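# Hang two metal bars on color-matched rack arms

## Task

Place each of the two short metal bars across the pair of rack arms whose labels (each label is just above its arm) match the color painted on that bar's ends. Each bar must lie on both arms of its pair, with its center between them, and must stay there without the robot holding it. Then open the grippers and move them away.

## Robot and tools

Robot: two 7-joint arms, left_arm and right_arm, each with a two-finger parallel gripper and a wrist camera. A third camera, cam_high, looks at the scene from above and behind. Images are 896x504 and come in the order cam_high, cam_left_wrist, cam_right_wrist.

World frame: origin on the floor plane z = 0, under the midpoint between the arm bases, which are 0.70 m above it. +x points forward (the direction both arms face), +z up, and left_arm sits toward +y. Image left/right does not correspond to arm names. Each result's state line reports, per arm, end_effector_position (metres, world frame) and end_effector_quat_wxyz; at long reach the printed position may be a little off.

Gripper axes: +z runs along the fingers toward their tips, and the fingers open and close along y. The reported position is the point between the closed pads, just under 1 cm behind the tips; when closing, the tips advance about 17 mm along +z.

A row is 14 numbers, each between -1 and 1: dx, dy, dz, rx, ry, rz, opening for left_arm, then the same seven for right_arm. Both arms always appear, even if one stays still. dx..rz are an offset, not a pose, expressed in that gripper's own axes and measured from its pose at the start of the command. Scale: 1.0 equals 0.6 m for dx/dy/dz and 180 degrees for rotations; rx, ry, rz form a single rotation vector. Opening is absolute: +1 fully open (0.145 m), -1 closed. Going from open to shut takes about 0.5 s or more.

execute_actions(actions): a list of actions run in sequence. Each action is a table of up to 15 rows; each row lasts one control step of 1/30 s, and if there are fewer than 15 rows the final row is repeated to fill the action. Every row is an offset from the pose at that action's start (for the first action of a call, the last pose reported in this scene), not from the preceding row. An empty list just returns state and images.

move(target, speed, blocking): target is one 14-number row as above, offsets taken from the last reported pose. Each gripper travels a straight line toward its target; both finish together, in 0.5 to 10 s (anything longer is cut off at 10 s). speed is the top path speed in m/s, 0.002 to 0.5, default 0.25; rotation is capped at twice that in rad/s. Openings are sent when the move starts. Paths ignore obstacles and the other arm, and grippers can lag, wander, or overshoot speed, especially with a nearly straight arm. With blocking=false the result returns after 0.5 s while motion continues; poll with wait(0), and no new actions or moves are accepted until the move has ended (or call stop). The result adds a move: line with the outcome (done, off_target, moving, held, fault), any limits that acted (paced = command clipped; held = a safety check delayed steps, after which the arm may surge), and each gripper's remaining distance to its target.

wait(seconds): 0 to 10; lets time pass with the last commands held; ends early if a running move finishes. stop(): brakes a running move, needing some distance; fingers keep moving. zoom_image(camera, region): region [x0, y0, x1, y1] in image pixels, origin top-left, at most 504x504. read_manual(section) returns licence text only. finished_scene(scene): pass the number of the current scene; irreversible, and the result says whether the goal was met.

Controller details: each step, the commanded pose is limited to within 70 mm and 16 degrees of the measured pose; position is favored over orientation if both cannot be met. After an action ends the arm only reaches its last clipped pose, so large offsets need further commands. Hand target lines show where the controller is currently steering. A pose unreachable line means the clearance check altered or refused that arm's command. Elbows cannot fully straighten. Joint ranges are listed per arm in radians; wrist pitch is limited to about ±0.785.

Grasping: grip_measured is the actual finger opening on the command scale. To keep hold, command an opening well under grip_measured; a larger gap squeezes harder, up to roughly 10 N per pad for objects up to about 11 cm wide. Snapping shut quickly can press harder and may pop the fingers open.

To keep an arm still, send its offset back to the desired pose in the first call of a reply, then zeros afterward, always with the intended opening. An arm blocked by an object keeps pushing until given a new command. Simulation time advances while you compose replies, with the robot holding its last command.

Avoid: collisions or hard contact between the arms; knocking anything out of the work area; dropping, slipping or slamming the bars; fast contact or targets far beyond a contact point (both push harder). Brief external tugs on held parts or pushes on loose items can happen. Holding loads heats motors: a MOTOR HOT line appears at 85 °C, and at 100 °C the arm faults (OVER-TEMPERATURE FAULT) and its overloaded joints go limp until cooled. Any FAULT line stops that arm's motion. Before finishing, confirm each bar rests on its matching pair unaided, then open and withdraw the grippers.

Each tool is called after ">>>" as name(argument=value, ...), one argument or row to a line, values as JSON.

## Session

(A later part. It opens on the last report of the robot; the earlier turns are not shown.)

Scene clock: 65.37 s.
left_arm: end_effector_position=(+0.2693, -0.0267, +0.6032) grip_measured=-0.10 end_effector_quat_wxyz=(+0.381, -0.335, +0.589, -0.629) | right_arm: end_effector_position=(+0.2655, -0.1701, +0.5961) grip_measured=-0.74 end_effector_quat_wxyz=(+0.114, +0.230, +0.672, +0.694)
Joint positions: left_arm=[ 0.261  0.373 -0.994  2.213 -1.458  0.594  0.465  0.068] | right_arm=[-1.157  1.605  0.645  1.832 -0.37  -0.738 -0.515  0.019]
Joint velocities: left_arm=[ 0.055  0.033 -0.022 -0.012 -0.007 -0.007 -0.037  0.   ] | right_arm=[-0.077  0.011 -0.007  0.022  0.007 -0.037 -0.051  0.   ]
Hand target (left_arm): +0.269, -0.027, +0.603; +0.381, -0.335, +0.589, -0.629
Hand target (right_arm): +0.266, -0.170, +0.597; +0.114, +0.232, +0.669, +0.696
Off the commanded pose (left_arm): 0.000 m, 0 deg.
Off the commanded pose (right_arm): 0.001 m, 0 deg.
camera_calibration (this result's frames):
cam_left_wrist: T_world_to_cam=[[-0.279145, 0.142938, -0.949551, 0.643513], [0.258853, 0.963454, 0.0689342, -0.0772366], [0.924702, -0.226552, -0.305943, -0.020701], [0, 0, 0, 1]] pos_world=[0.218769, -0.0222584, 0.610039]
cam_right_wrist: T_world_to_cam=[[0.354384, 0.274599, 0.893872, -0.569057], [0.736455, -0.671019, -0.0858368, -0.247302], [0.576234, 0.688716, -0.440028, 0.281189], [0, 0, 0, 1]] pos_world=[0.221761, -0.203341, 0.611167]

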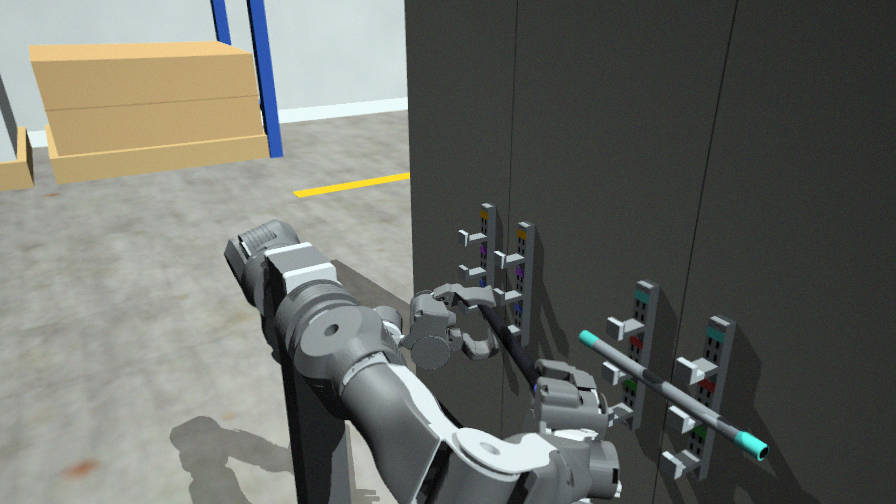

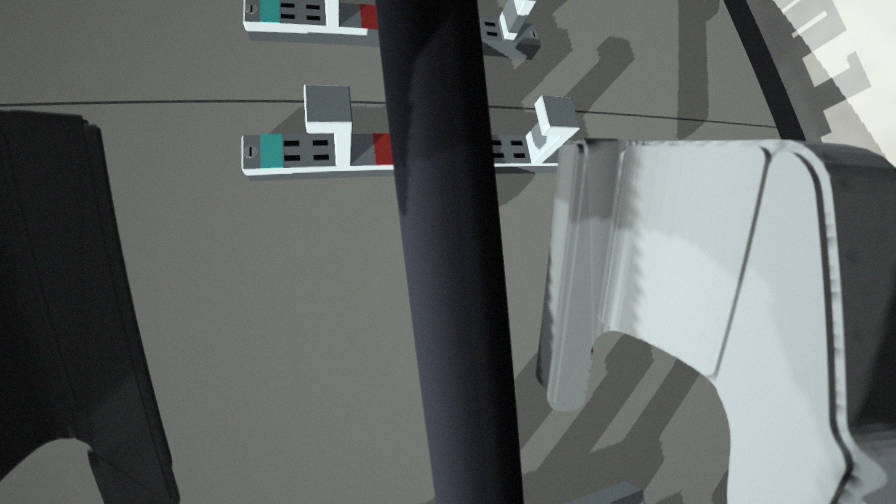

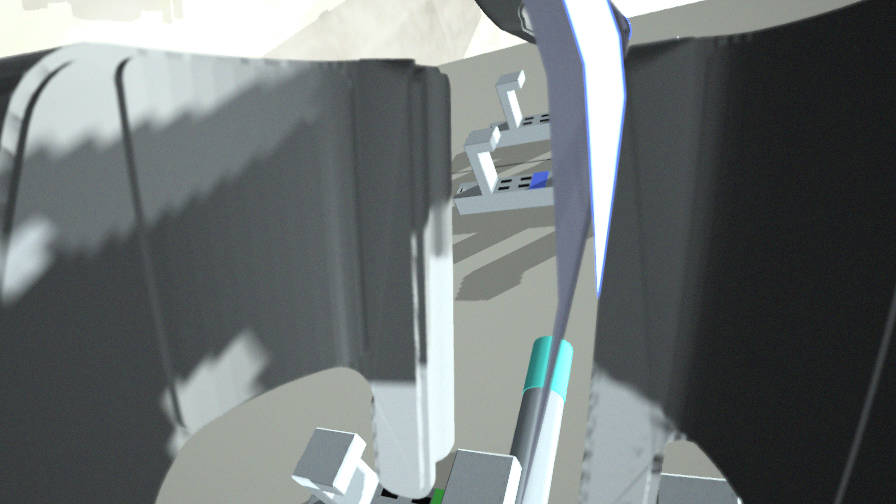

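>>> execute_actions(
  actions=[
    [[0,0,0.025,0,0,0,-0.3, 0,0,0,0,0,0,-1]],
    [[0,0,0,0,0,0,-0.65, 0,0,0,0,0,0,-1]],
    [[0,0,0,0,0,0,-1, 0,0,0,0,0,0,-1]],
    [[0,0,0,0,0,0,-1, 0,0,0,0,0,0,-1]],
  ],
)

Scene clock: 67.80 s.
left_arm: end_effector_position=(+0.2834, -0.0325, +0.6003) grip_measured=-0.73 end_effector_quat_wxyz=(+0.378, -0.341, +0.594, -0.623) | right_arm: end_effector_position=(+0.2663, -0.1706, +0.5980) grip_measured=-0.75 end_effector_quat_wxyz=(+0.115, +0.233, +0.667, +0.699)
Joint positions: left_arm=[ 0.309  0.334 -0.981  2.151 -1.424  0.585  0.481  0.02 ] | right_arm=[-1.157  1.605  0.645  1.832 -0.359 -0.738 -0.52   0.019]
Joint velocities: left_arm=[-0.077  0.099 -0.007 -0.007  0.022 -0.022  0.037 -0.   ] | right_arm=[-0.099 -0.055  0.007 -0.002  0.007 -0.081 -0.022 -0.   ]
Hand target (left_arm): +0.283, -0.032, +0.601; +0.379, -0.341, +0.593, -0.623
Hand target (right_arm): +0.266, -0.171, +0.598; +0.115, +0.233, +0.667, +0.698
Off the commanded pose (left_arm): 0.000 m, 0 deg.
Off the commanded pose (right_arm): 0.000 m, 0 deg.
camera_calibration (this result's frames):
cam_left_wrist: T_world_to_cam=[[-0.297636, 0.14801, -0.943136, 0.647124], [0.255512, 0.964219, 0.0706834, -0.0751029], [0.919851, -0.219945, -0.324804, -0.0229862], [0, 0, 0, 1]] pos_world=[0.232941, -0.0284207, 0.608169]
cam_right_wrist: T_world_to_cam=[[0.356116, 0.260377, 0.897432, -0.575965], [0.732479, -0.674118, -0.0950746, -0.242007], [0.58022, 0.691208, -0.430785, 0.275699], [0, 0, 0, 1]] pos_world=[0.22241, -0.203738, 0.612648]

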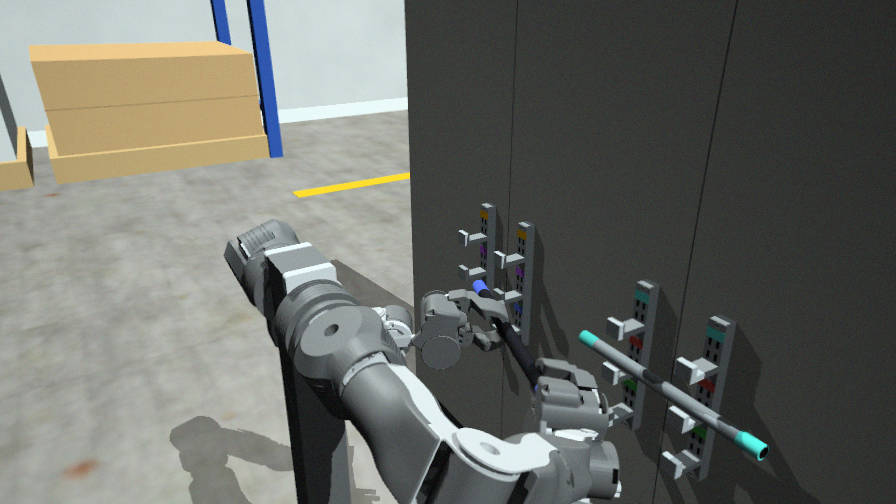

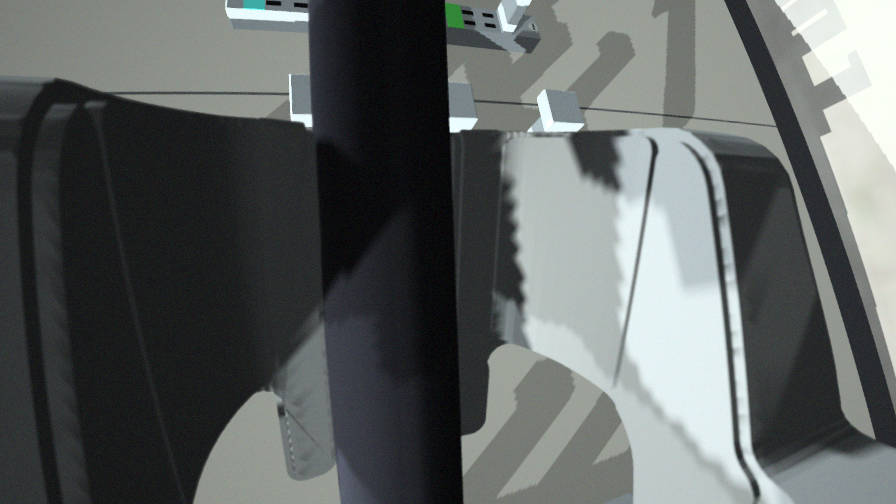

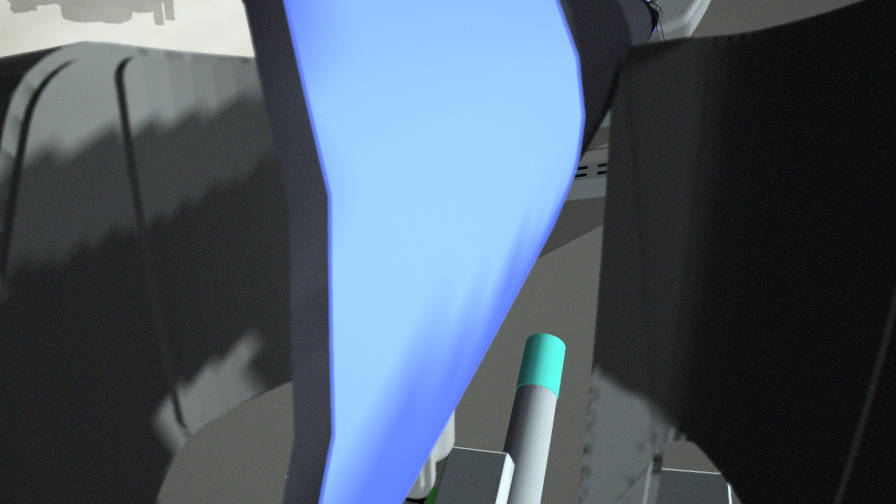

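>>> execute_actions(
  actions=[
    [[0,0,0,0,0,0,-1, 0,0,0,0,0,0,-0.2]],
    [[0,0,0,0,0,0,-1, 0,0,0,0,0,0,-0.2]],
  ],
)

>>> move(
  target=[0,0,0,0,0,0,-1, 0,0,-0.17,0,0,0,-0.2],
  speed=0.06,
)

Scene clock: 69.40 s.
left_arm: end_effector_position=(+0.2844, -0.0319, +0.5984) grip_measured=-0.74 end_effector_quat_wxyz=(+0.377, -0.344, +0.595, -0.620) | right_arm: end_effector_position=(+0.2668, -0.1708, +0.5981) grip_measured=-0.20 end_effector_quat_wxyz=(+0.116, +0.234, +0.666, +0.698)
Joint positions: left_arm=[ 0.311  0.336 -0.981  2.147 -1.419  0.589  0.483  0.02 ] | right_arm=[-1.157  1.605  0.645  1.832 -0.358 -0.734 -0.52   0.061]
Joint velocities: left_arm=[-0.077 -0.033  0.012  0.007 -0.022  0.037 -0.11   0.   ] | right_arm=[-0.055 -0.033  0.017  0.007 -0.022  0.051  0.007 -0.   ]
Hand target (left_arm): +0.284, -0.032, +0.599; +0.378, -0.344, +0.595, -0.621
Hand target (right_arm): +0.267, -0.171, +0.598; +0.116, +0.234, +0.666, +0.698
Off the commanded pose (left_arm): 0.000 m, 0 deg.
Off the commanded pose (right_arm): 0.000 m, 0 deg.
camera_calibration (this result's frames):
cam_left_wrist: T_world_to_cam=[[-0.30527, 0.148864, -0.940558, 0.646155], [0.252699, 0.964958, 0.0707092, -0.0750221], [0.918125, -0.216093, -0.33219, -0.0193654], [0, 0, 0, 1]] pos_world=[0.233989, -0.0279809, 0.606618]
cam_right_wrist: T_world_to_cam=[[0.356243, 0.259329, 0.897686, -0.576523], [0.730317, -0.676558, -0.0943748, -0.242791], [0.582862, 0.689215, -0.430412, 0.2743], [0, 0, 0, 1]] pos_world=[0.222817, -0.203805, 0.612685]

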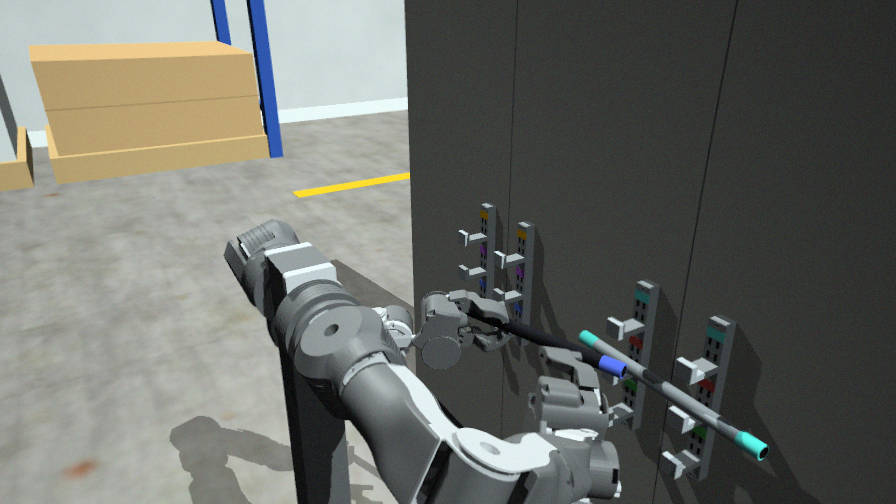

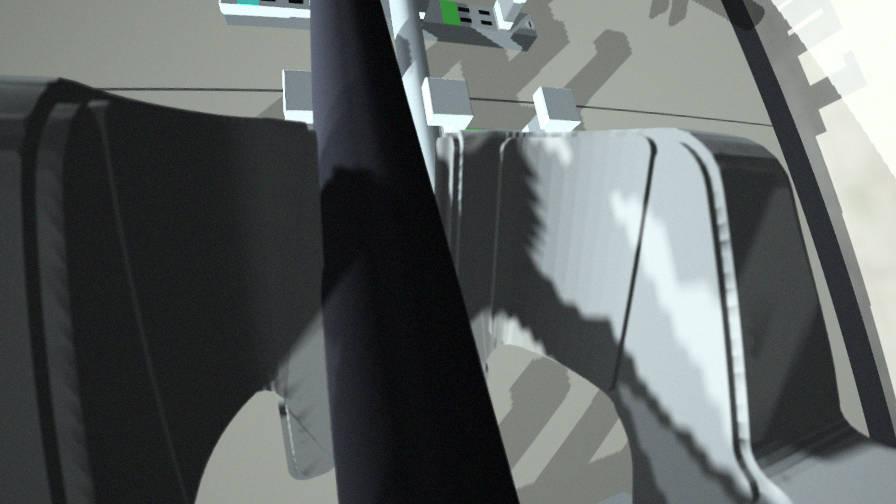

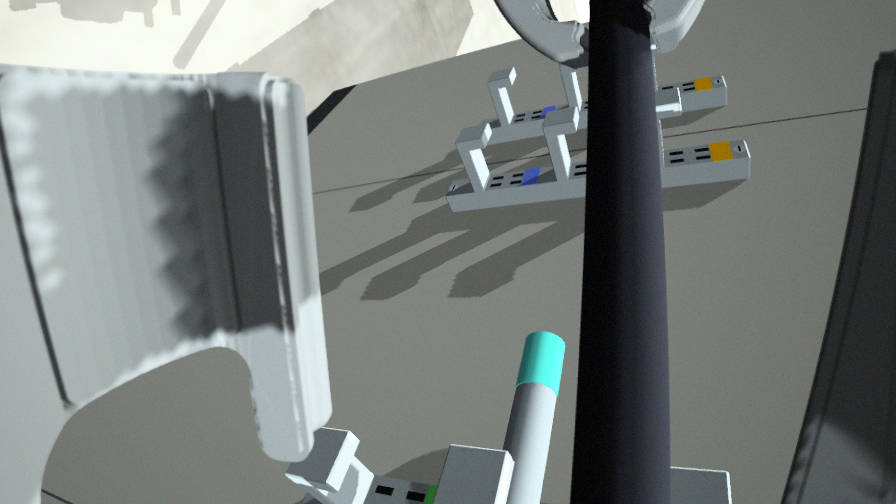

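Scene clock: 72.30 s.
left_arm: end_effector_position=(+0.2843, -0.0320, +0.5981) grip_measured=-0.74 end_effector_quat_wxyz=(+0.376, -0.344, +0.596, -0.620) | right_arm: end_effector_position=(+0.2189, -0.2607, +0.5999) grip_measured=-0.20 end_effector_quat_wxyz=(+0.250, +0.163, +0.598, +0.744)
Joint positions: left_arm=[ 0.311  0.336 -0.981  2.147 -1.418  0.589  0.483  0.02 ] | right_arm=[-1.304  1.35   0.698  1.602 -0.98  -0.772 -1.26   0.061]
Joint velocities: left_arm=[-0.077 -0.011  0.002 -0.007 -0.037  0.037  0.081  0.   ] | right_arm=[-0.033  0.077 -0.017 -0.022 -0.051  0.007 -0.066  0.   ]
Hand target (left_arm): +0.284, -0.032, +0.598; +0.377, -0.344, +0.595, -0.620
Hand target (right_arm): +0.218, -0.261, +0.600; +0.248, +0.162, +0.596, +0.746
Off the commanded pose (left_arm): 0.000 m, 0 deg.
Off the commanded pose (right_arm): 0.002 m, 20 deg; orientation clipped at the last step of the last action.
joint sent to its limit (right arm) — the command would take joint 1 (shoulder pitch) past its lower limit and joint 6 (wrist pitch) past its lower limit, so those joints were sent only as far as their limits.
move: off_target (right_arm); limits=paced
camera_calibration (this result's frames):
cam_left_wrist: T_world_to_cam=[[-0.30701, 0.148883, -0.939989, 0.646063], [0.253429, 0.964815, 0.0700433, -0.0747256], [0.917343, -0.216716, -0.333939, -0.0181965], [0, 0, 0, 1]] pos_world=[0.233978, -0.0280351, 0.606449]
cam_right_wrist: T_world_to_cam=[[0.0790483, 0.160244, 0.983907, -0.554648], [0.650966, -0.755799, 0.0707936, -0.370837], [0.75498, 0.634894, -0.164058, 0.15338], [0, 0, 0, 1]] pos_world=[0.169448, -0.28878, 0.597138]

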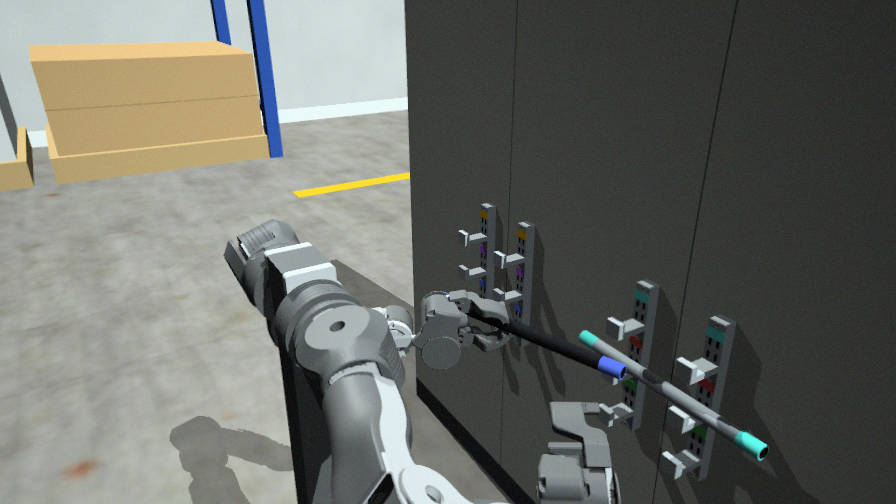

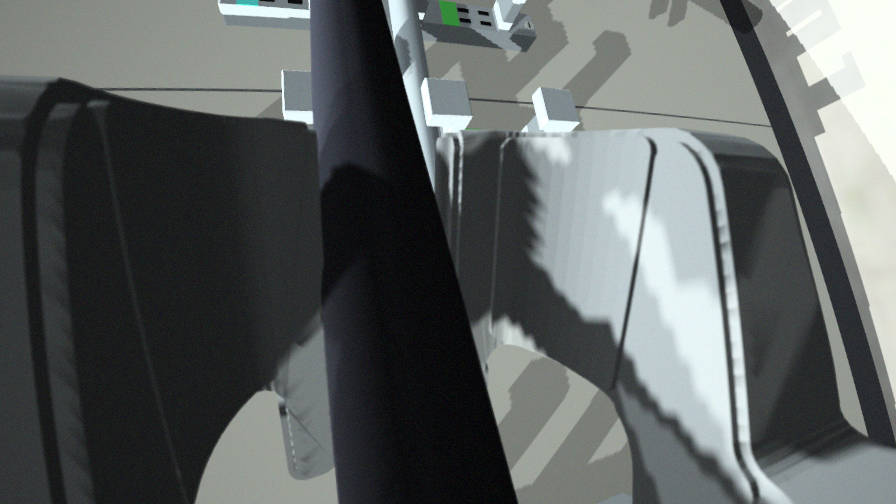

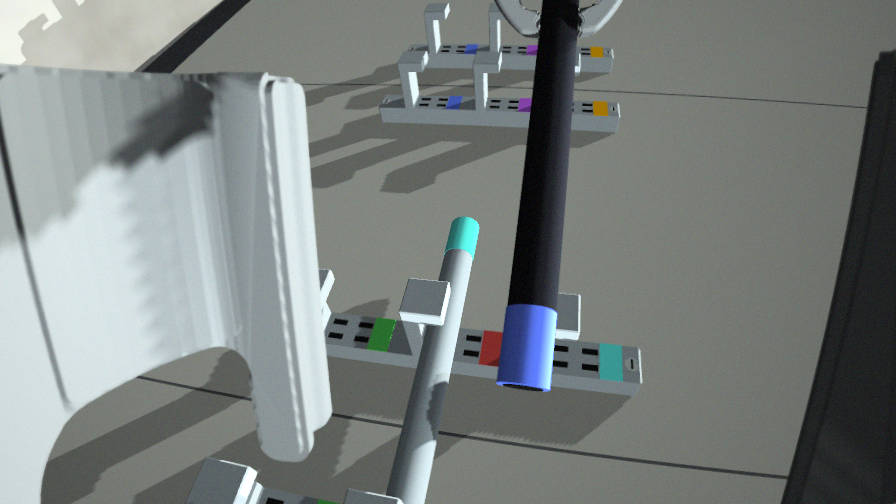

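>>> move(
  target=[-0.2,0.098,-0.155,0,0,0,-1, 0,0,0,0,0,0,-0.2],
  speed=0.1,
)

>>> move(
  target=[-0.2,0.07,0,0,-0.16,0,-1, -0.145,-0.078,0,0,-0.31,0,-0.2],
  speed=0.1,
)

Scene clock: 76.83 s.
left_arm: end_effector_position=(+0.2631, +0.1180, +0.5321) grip_measured=-0.74 end_effector_quat_wxyz=(+0.374, -0.354, +0.599, -0.614) | right_arm: end_effector_position=(+0.2188, -0.2606, +0.6002) grip_measured=-0.20 end_effector_quat_wxyz=(+0.250, +0.162, +0.597, +0.745)
Joint positions: left_arm=[-0.295  0.971 -0.476  2.126 -0.895  0.247 -0.283  0.02 ] | right_arm=[-1.304  1.351  0.698  1.602 -0.981 -0.772 -1.263  0.061]
Joint velocities: left_arm=[ 0.033 -0.099  0.007 -0.002  0.007  0.11  -0.051 -0.   ] | right_arm=[ 0.011 -0.055 -0.022  0.017  0.051 -0.007 -0.007  0.   ]
Hand target (left_arm): +0.264, +0.118, +0.536; +0.376, -0.350, +0.593, -0.620
Hand target (right_arm): +0.219, -0.261, +0.600; +0.250, +0.163, +0.598, +0.744
Off the commanded pose (left_arm): 0.005 m, 1 deg.
Off the commanded pose (right_arm): 0.000 m, 0 deg.
joint sent to its limit (right arm) — the command would take joint 1 (shoulder pitch) past its lower limit, so that joint was sent only as far as its limit.
move: off_target (left_arm)
camera_calibration (this result's frames):
cam_left_wrist: T_world_to_cam=[[-0.328549, 0.147823, -0.932847, 0.557177], [0.24488, 0.967234, 0.0670255, -0.205853], [0.912189, -0.206414, -0.353982, 0.0225244], [0, 0, 0, 1]] pos_world=[0.212923, 0.121394, 0.541532]
cam_right_wrist: T_world_to_cam=[[0.0774942, 0.159191, 0.984202, -0.555061], [0.651755, -0.755116, 0.070819, -0.370719], [0.75446, 0.63597, -0.16227, 0.152781], [0, 0, 0, 1]] pos_world=[0.169365, -0.28874, 0.597337]

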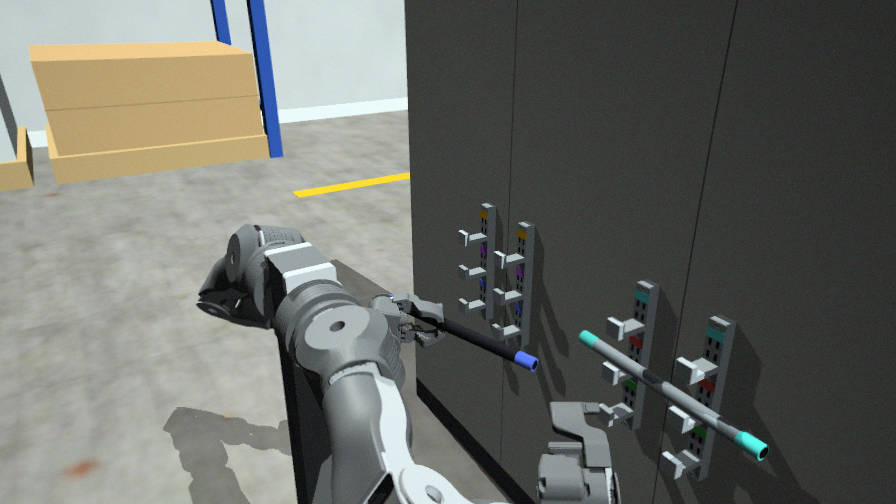

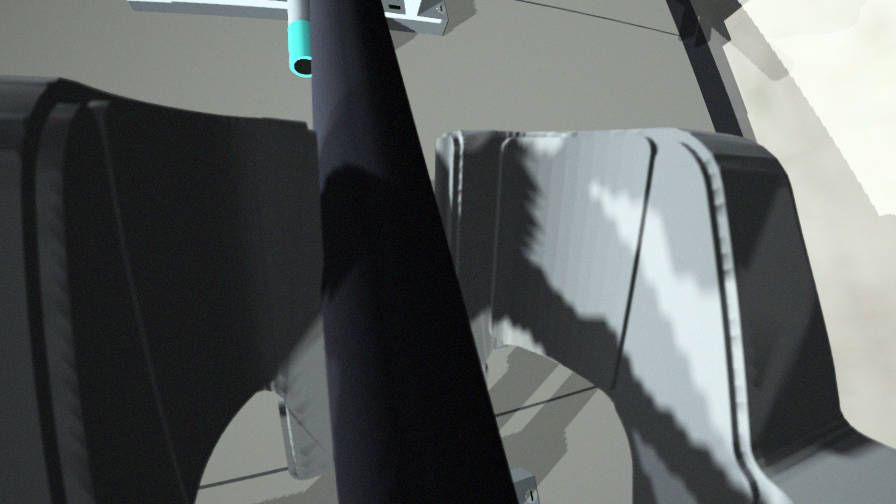

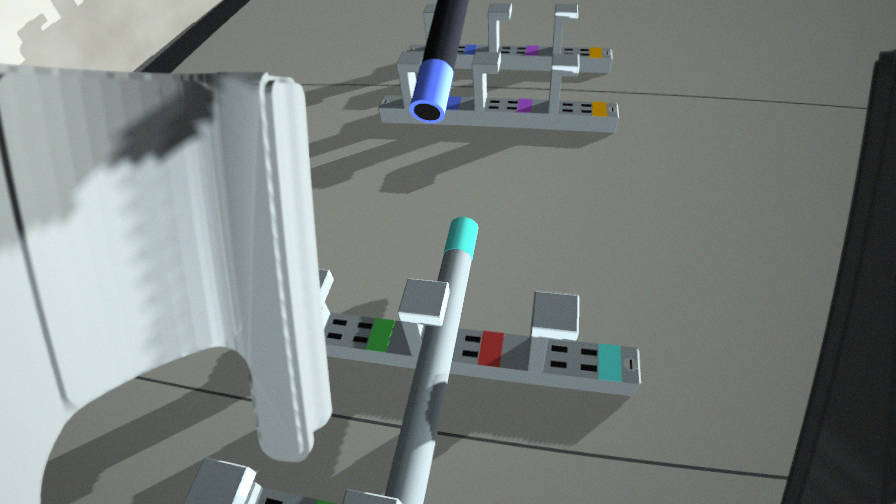

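Scene clock: 82.03 s.
left_arm: end_effector_position=(+0.3211, +0.2205, +0.4905) grip_measured=-0.74 end_effector_quat_wxyz=(+0.505, -0.495, +0.491, -0.509) | right_arm: end_effector_position=(+0.2975, -0.3035, +0.5556) grip_measured=-0.20 end_effector_quat_wxyz=(+0.500, +0.496, +0.416, +0.575)
Joint positions: left_arm=[-0.222  0.72  -0.31   1.793 -0.871  0.375 -0.286  0.02 ] | right_arm=[-1.304  1.754  0.29   1.857  0.255  0.193 -1.253  0.061]
Joint velocities: left_arm=[-0.011 -0.033  0.012 -0.007  0.007 -0.081 -0.037  0.   ] | right_arm=[-0.011 -0.055 -0.002 -0.007  0.037 -0.051 -0.037 -0.   ]
Hand target (left_arm): +0.322, +0.223, +0.493; +0.510, -0.494, +0.486, -0.509
Hand target (right_arm): +0.297, -0.304, +0.555; +0.502, +0.496, +0.416, +0.574
Off the commanded pose (left_arm): 0.003 m, 1 deg.
Off the commanded pose (right_arm): 0.004 m, 1 deg.
joint sent to its limit (right arm) — the command would take joint 1 (shoulder pitch) past its lower limit, so that joint was sent only as far as its limit.
move: off_target (right_arm)
camera_calibration (this result's frames):
cam_left_wrist: T_world_to_cam=[[-0.364251, -0.0436974, -0.930275, 0.574656], [-0.2389, 0.969858, 0.0479848, -0.152268], [0.900138, 0.239721, -0.363711, -0.113679], [0, 0, 0, 1]] pos_world=[0.275269, 0.20004, 0.500548]
cam_right_wrist: T_world_to_cam=[[0.247261, -0.177963, 0.952466, -0.645616], [-0.243326, -0.962893, -0.116744, -0.143763], [0.937899, -0.202893, -0.281389, -0.129612], [0, 0, 0, 1]] pos_world=[0.246218, -0.279622, 0.561672]

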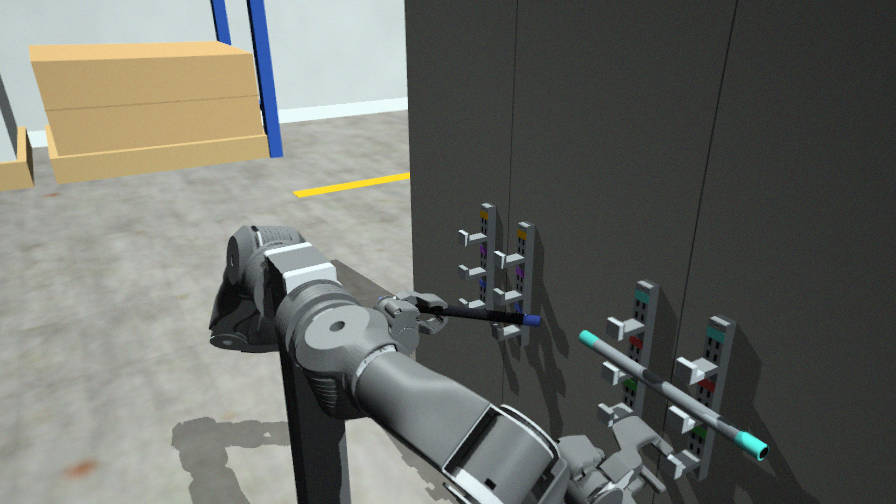

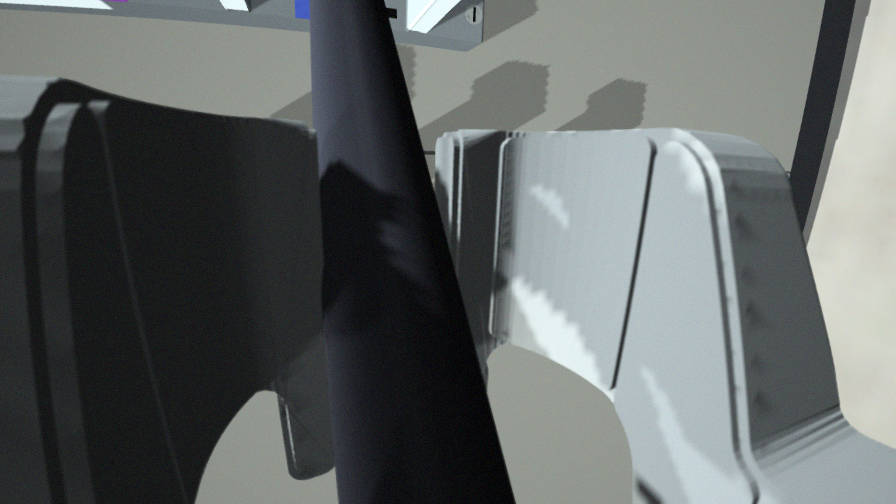

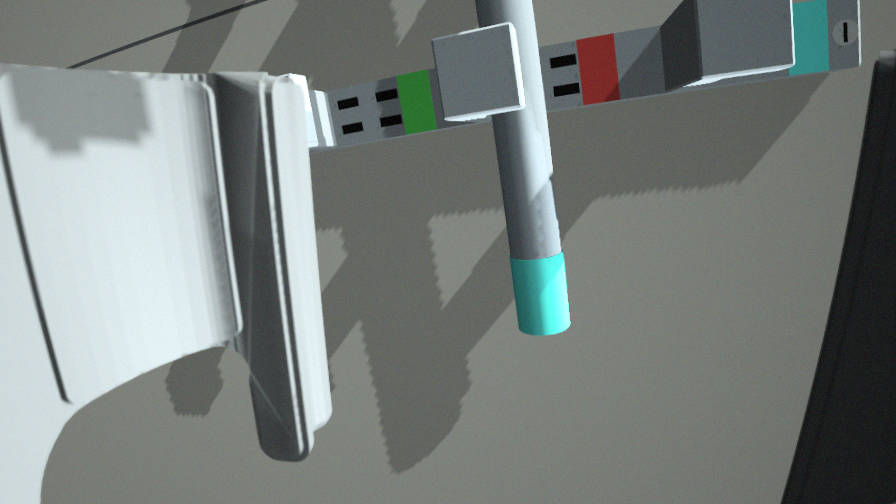

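>>> move(
  target=[0.042,0.017,-0.018,0,0,0,-1, 0,0,0,0,0,0,-0.2],
  speed=0.08,
)

Scene clock: 83.43 s.
left_arm: end_effector_position=(+0.3115, +0.1958, +0.4802) grip_measured=-0.74 end_effector_quat_wxyz=(+0.505, -0.495, +0.490, -0.509) | right_arm: end_effector_position=(+0.2975, -0.3035, +0.5556) grip_measured=-0.20 end_effector_quat_wxyz=(+0.500, +0.496, +0.416, +0.575)
Joint positions: left_arm=[-0.232  0.646 -0.377  1.804 -0.951  0.437 -0.299  0.02 ] | right_arm=[-1.304  1.754  0.29   1.857  0.255  0.193 -1.253  0.061]
Joint velocities: left_arm=[ 0.033  0.077 -0.007  0.007  0.022  0.022 -0.007 -0.   ] | right_arm=[ 0.011 -0.033 -0.012  0.007 -0.037 -0.022  0.007  0.   ]
Hand target (left_arm): +0.311, +0.195, +0.480; +0.505, -0.495, +0.491, -0.509
Hand target (right_arm): +0.298, -0.303, +0.556; +0.500, +0.496, +0.416, +0.575
Off the commanded pose (left_arm): 0.001 m, 0 deg.
Off the commanded pose (right_arm): 0.000 m, 0 deg.
move: done
camera_calibration (this result's frames):
cam_left_wrist: T_world_to_cam=[[-0.363605, -0.045367, -0.930448, 0.560712], [-0.239382, 0.969823, 0.04626, -0.129166], [0.900271, 0.239553, -0.363492, -0.102955], [0, 0, 0, 1]] pos_world=[0.265645, 0.17537, 0.490265]
cam_right_wrist: T_world_to_cam=[[0.247261, -0.177963, 0.952466, -0.645616], [-0.243326, -0.962893, -0.116744, -0.143763], [0.937899, -0.202893, -0.281389, -0.129612], [0, 0, 0, 1]] pos_world=[0.246218, -0.279622, 0.561672]

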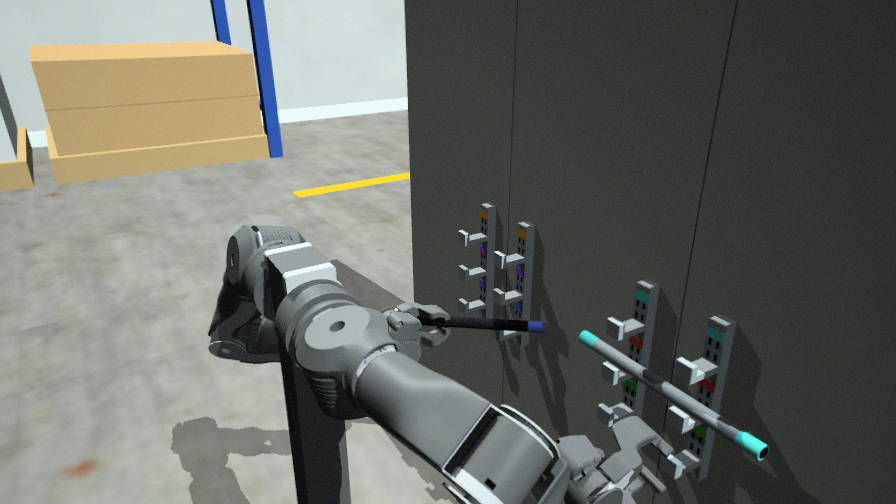

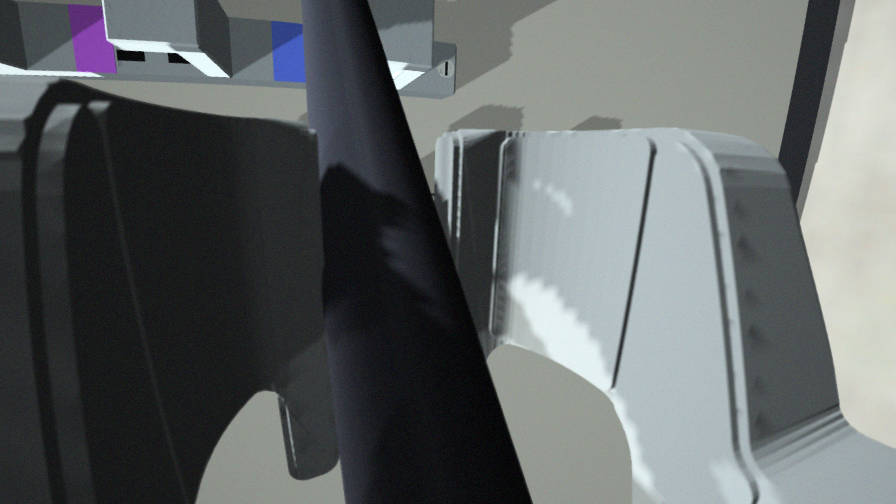

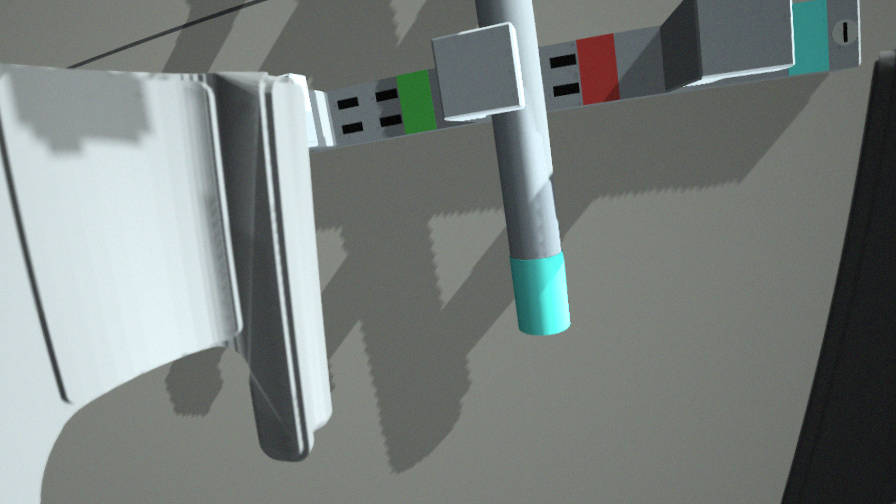

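>>> move(
  target=[0,0.033,0,0,0,0,-1, 0,0,0,0,0,0,-0.2],
  speed=0.05,
)

>>> move(
  target=[0,0,0.11,0,0,0,-1, 0,0,0,0,0,0,-0.2],
  speed=0.03,
)

Scene clock: 85.13 s.
left_arm: end_effector_position=(+0.3129, +0.1969, +0.4661) grip_measured=-0.74 end_effector_quat_wxyz=(+0.512, -0.491, +0.483, -0.513) | right_arm: end_effector_position=(+0.2975, -0.3035, +0.5556) grip_measured=-0.20 end_effector_quat_wxyz=(+0.500, +0.496, +0.416, +0.575)
Joint positions: left_arm=[-0.212  0.612 -0.4    1.71  -0.952  0.41  -0.386  0.02 ] | right_arm=[-1.304  1.754  0.29   1.857  0.255  0.193 -1.253  0.061]
Joint velocities: left_arm=[-0.033  0.033  0.002  0.007  0.022  0.037  0.022 -0.   ] | right_arm=[ 0.033 -0.033  0.017  0.012 -0.037  0.051  0.037  0.   ]
Hand target (left_arm): +0.312, +0.196, +0.461; +0.505, -0.495, +0.490, -0.509
Hand target (right_arm): +0.298, -0.303, +0.556; +0.500, +0.496, +0.416, +0.575
Off the commanded pose (left_arm): 0.006 m, 1 deg.
Off the commanded pose (right_arm): 0.000 m, 0 deg.
move: off_target (left_arm)
camera_calibration (this result's frames):
cam_left_wrist: T_world_to_cam=[[-0.341612, -0.046307, -0.9387, 0.545312], [-0.245891, 0.9684, 0.0417126, -0.124822], [0.907105, 0.245067, -0.342204, -0.122757], [0, 0, 0, 1]] pos_world=[0.266946, 0.176213, 0.475083]
cam_right_wrist: T_world_to_cam=[[0.247261, -0.177963, 0.952466, -0.645616], [-0.243326, -0.962893, -0.116744, -0.143763], [0.937899, -0.202893, -0.281389, -0.129612], [0, 0, 0, 1]] pos_world=[0.246218, -0.279622, 0.561672]

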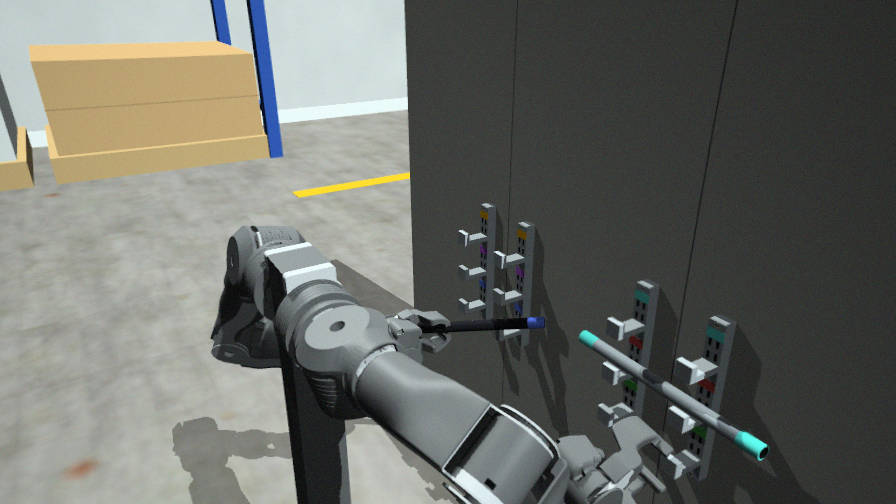

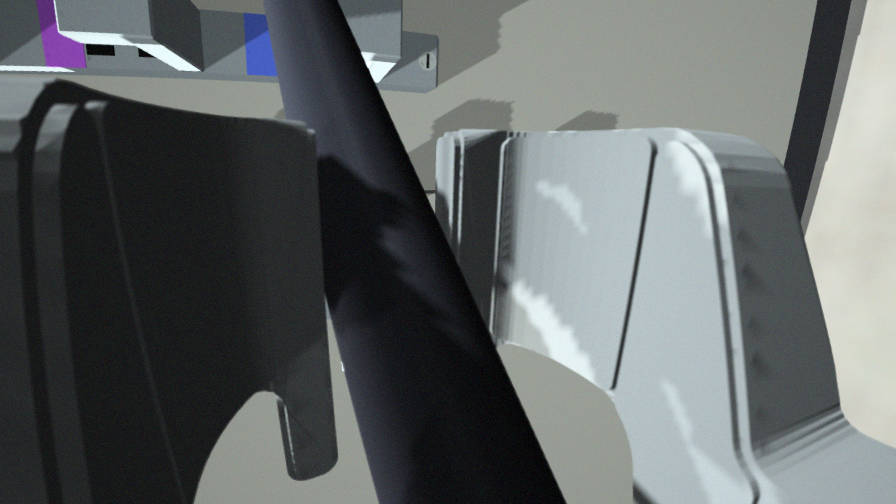

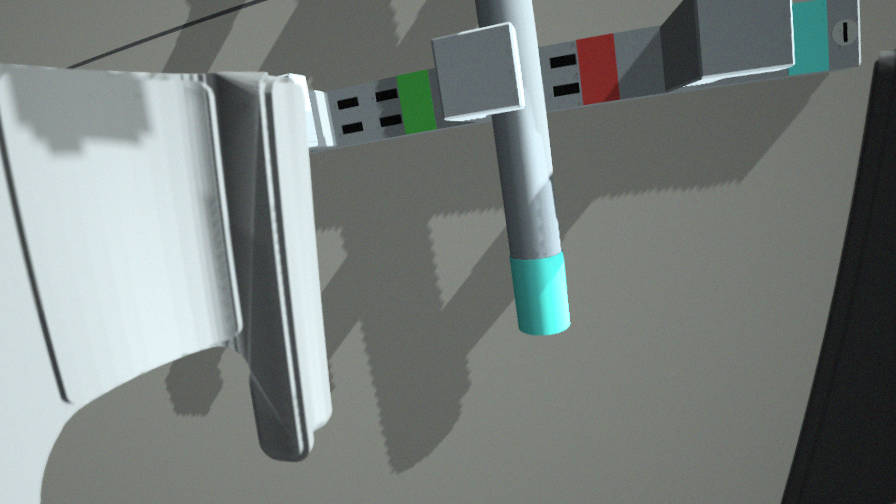

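Scene clock: 87.57 s.
left_arm: end_effector_position=(+0.3792, +0.1990, +0.4768) grip_measured=-0.73 end_effector_quat_wxyz=(+0.521, -0.483, +0.476, -0.519) | right_arm: end_effector_position=(+0.2975, -0.3035, +0.5556) grip_measured=-0.20 end_effector_quat_wxyz=(+0.500, +0.496, +0.416, +0.575)
Joint positions: left_arm=[ 0.113  0.572 -0.501  1.482 -0.901  0.369 -0.336  0.02 ] | right_arm=[-1.304  1.754  0.29   1.857  0.255  0.193 -1.253  0.061]
Joint velocities: left_arm=[-0.033 -0.055 -0.027  0.007  0.066  0.007 -0.037  0.   ] | right_arm=[ 0.055  0.011  0.007 -0.002 -0.037  0.066 -0.051  0.   ]
Hand target (left_arm): +0.379, +0.198, +0.470; +0.513, -0.489, +0.484, -0.513
Hand target (right_arm): +0.298, -0.303, +0.556; +0.500, +0.496, +0.416, +0.575
Off the commanded pose (left_arm): 0.007 m, 2 deg.
Off the commanded pose (right_arm): 0.000 m, 0 deg.
move: off_target (left_arm)
camera_calibration (this result's frames):
cam_left_wrist: T_world_to_cam=[[-0.314582, -0.0438567, -0.948217, 0.571851], [-0.249771, 0.967554, 0.0381136, -0.107594], [0.91578, 0.248827, -0.31533, -0.19657], [0, 0, 0, 1]] pos_world=[0.333035, 0.178095, 0.484355]
cam_right_wrist: T_world_to_cam=[[0.247261, -0.177963, 0.952466, -0.645616], [-0.243326, -0.962893, -0.116744, -0.143763], [0.937899, -0.202893, -0.281389, -0.129612], [0, 0, 0, 1]] pos_world=[0.246218, -0.279622, 0.561672]

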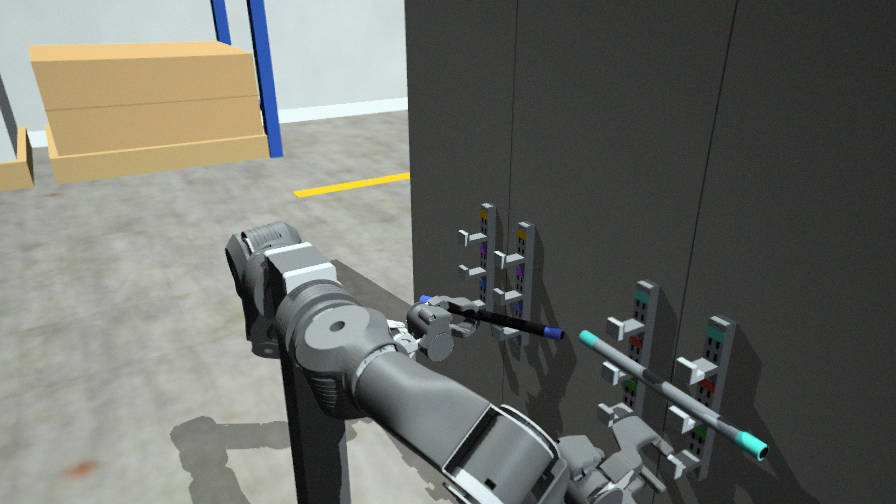

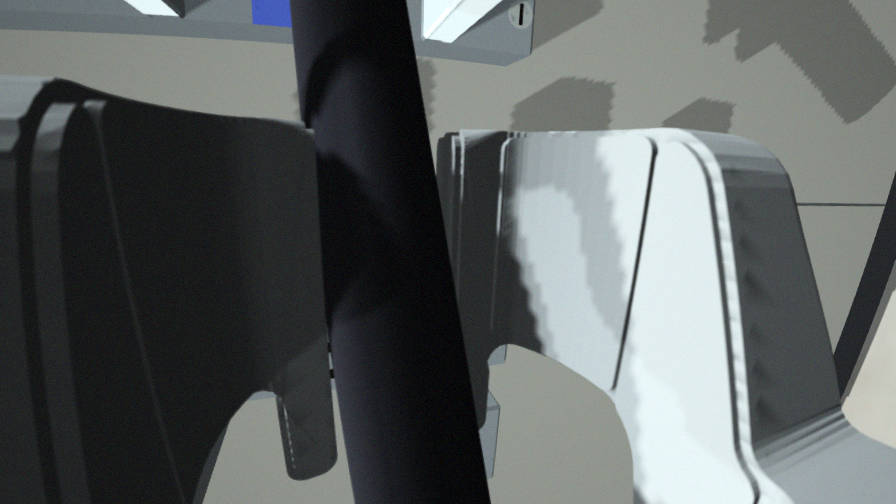

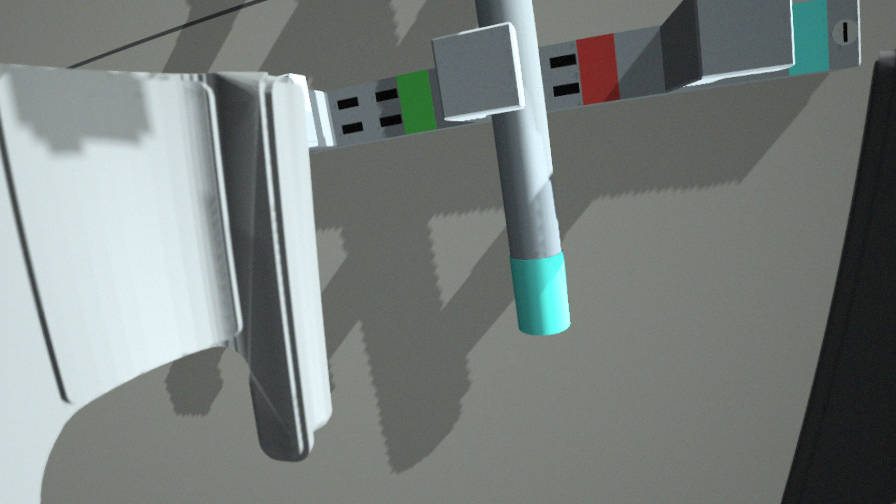

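>>> zoom_image(
  camera="cam_high",
  region=[400, 200, 600, 380],
)

Region (400, 200, 600, 380) of cam_high's 896x504 image, scaled by 2.520, with more detail than that image has; it fills the top 454 rows of this view, and the rest is white.

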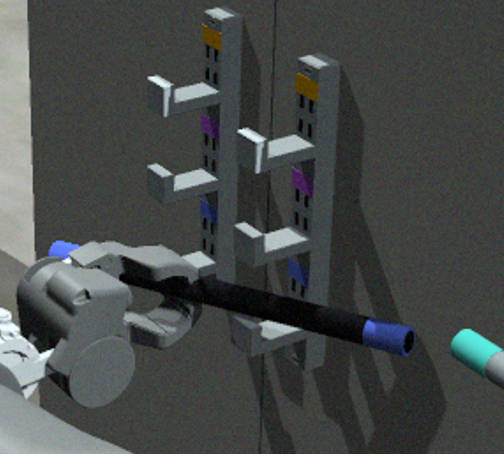

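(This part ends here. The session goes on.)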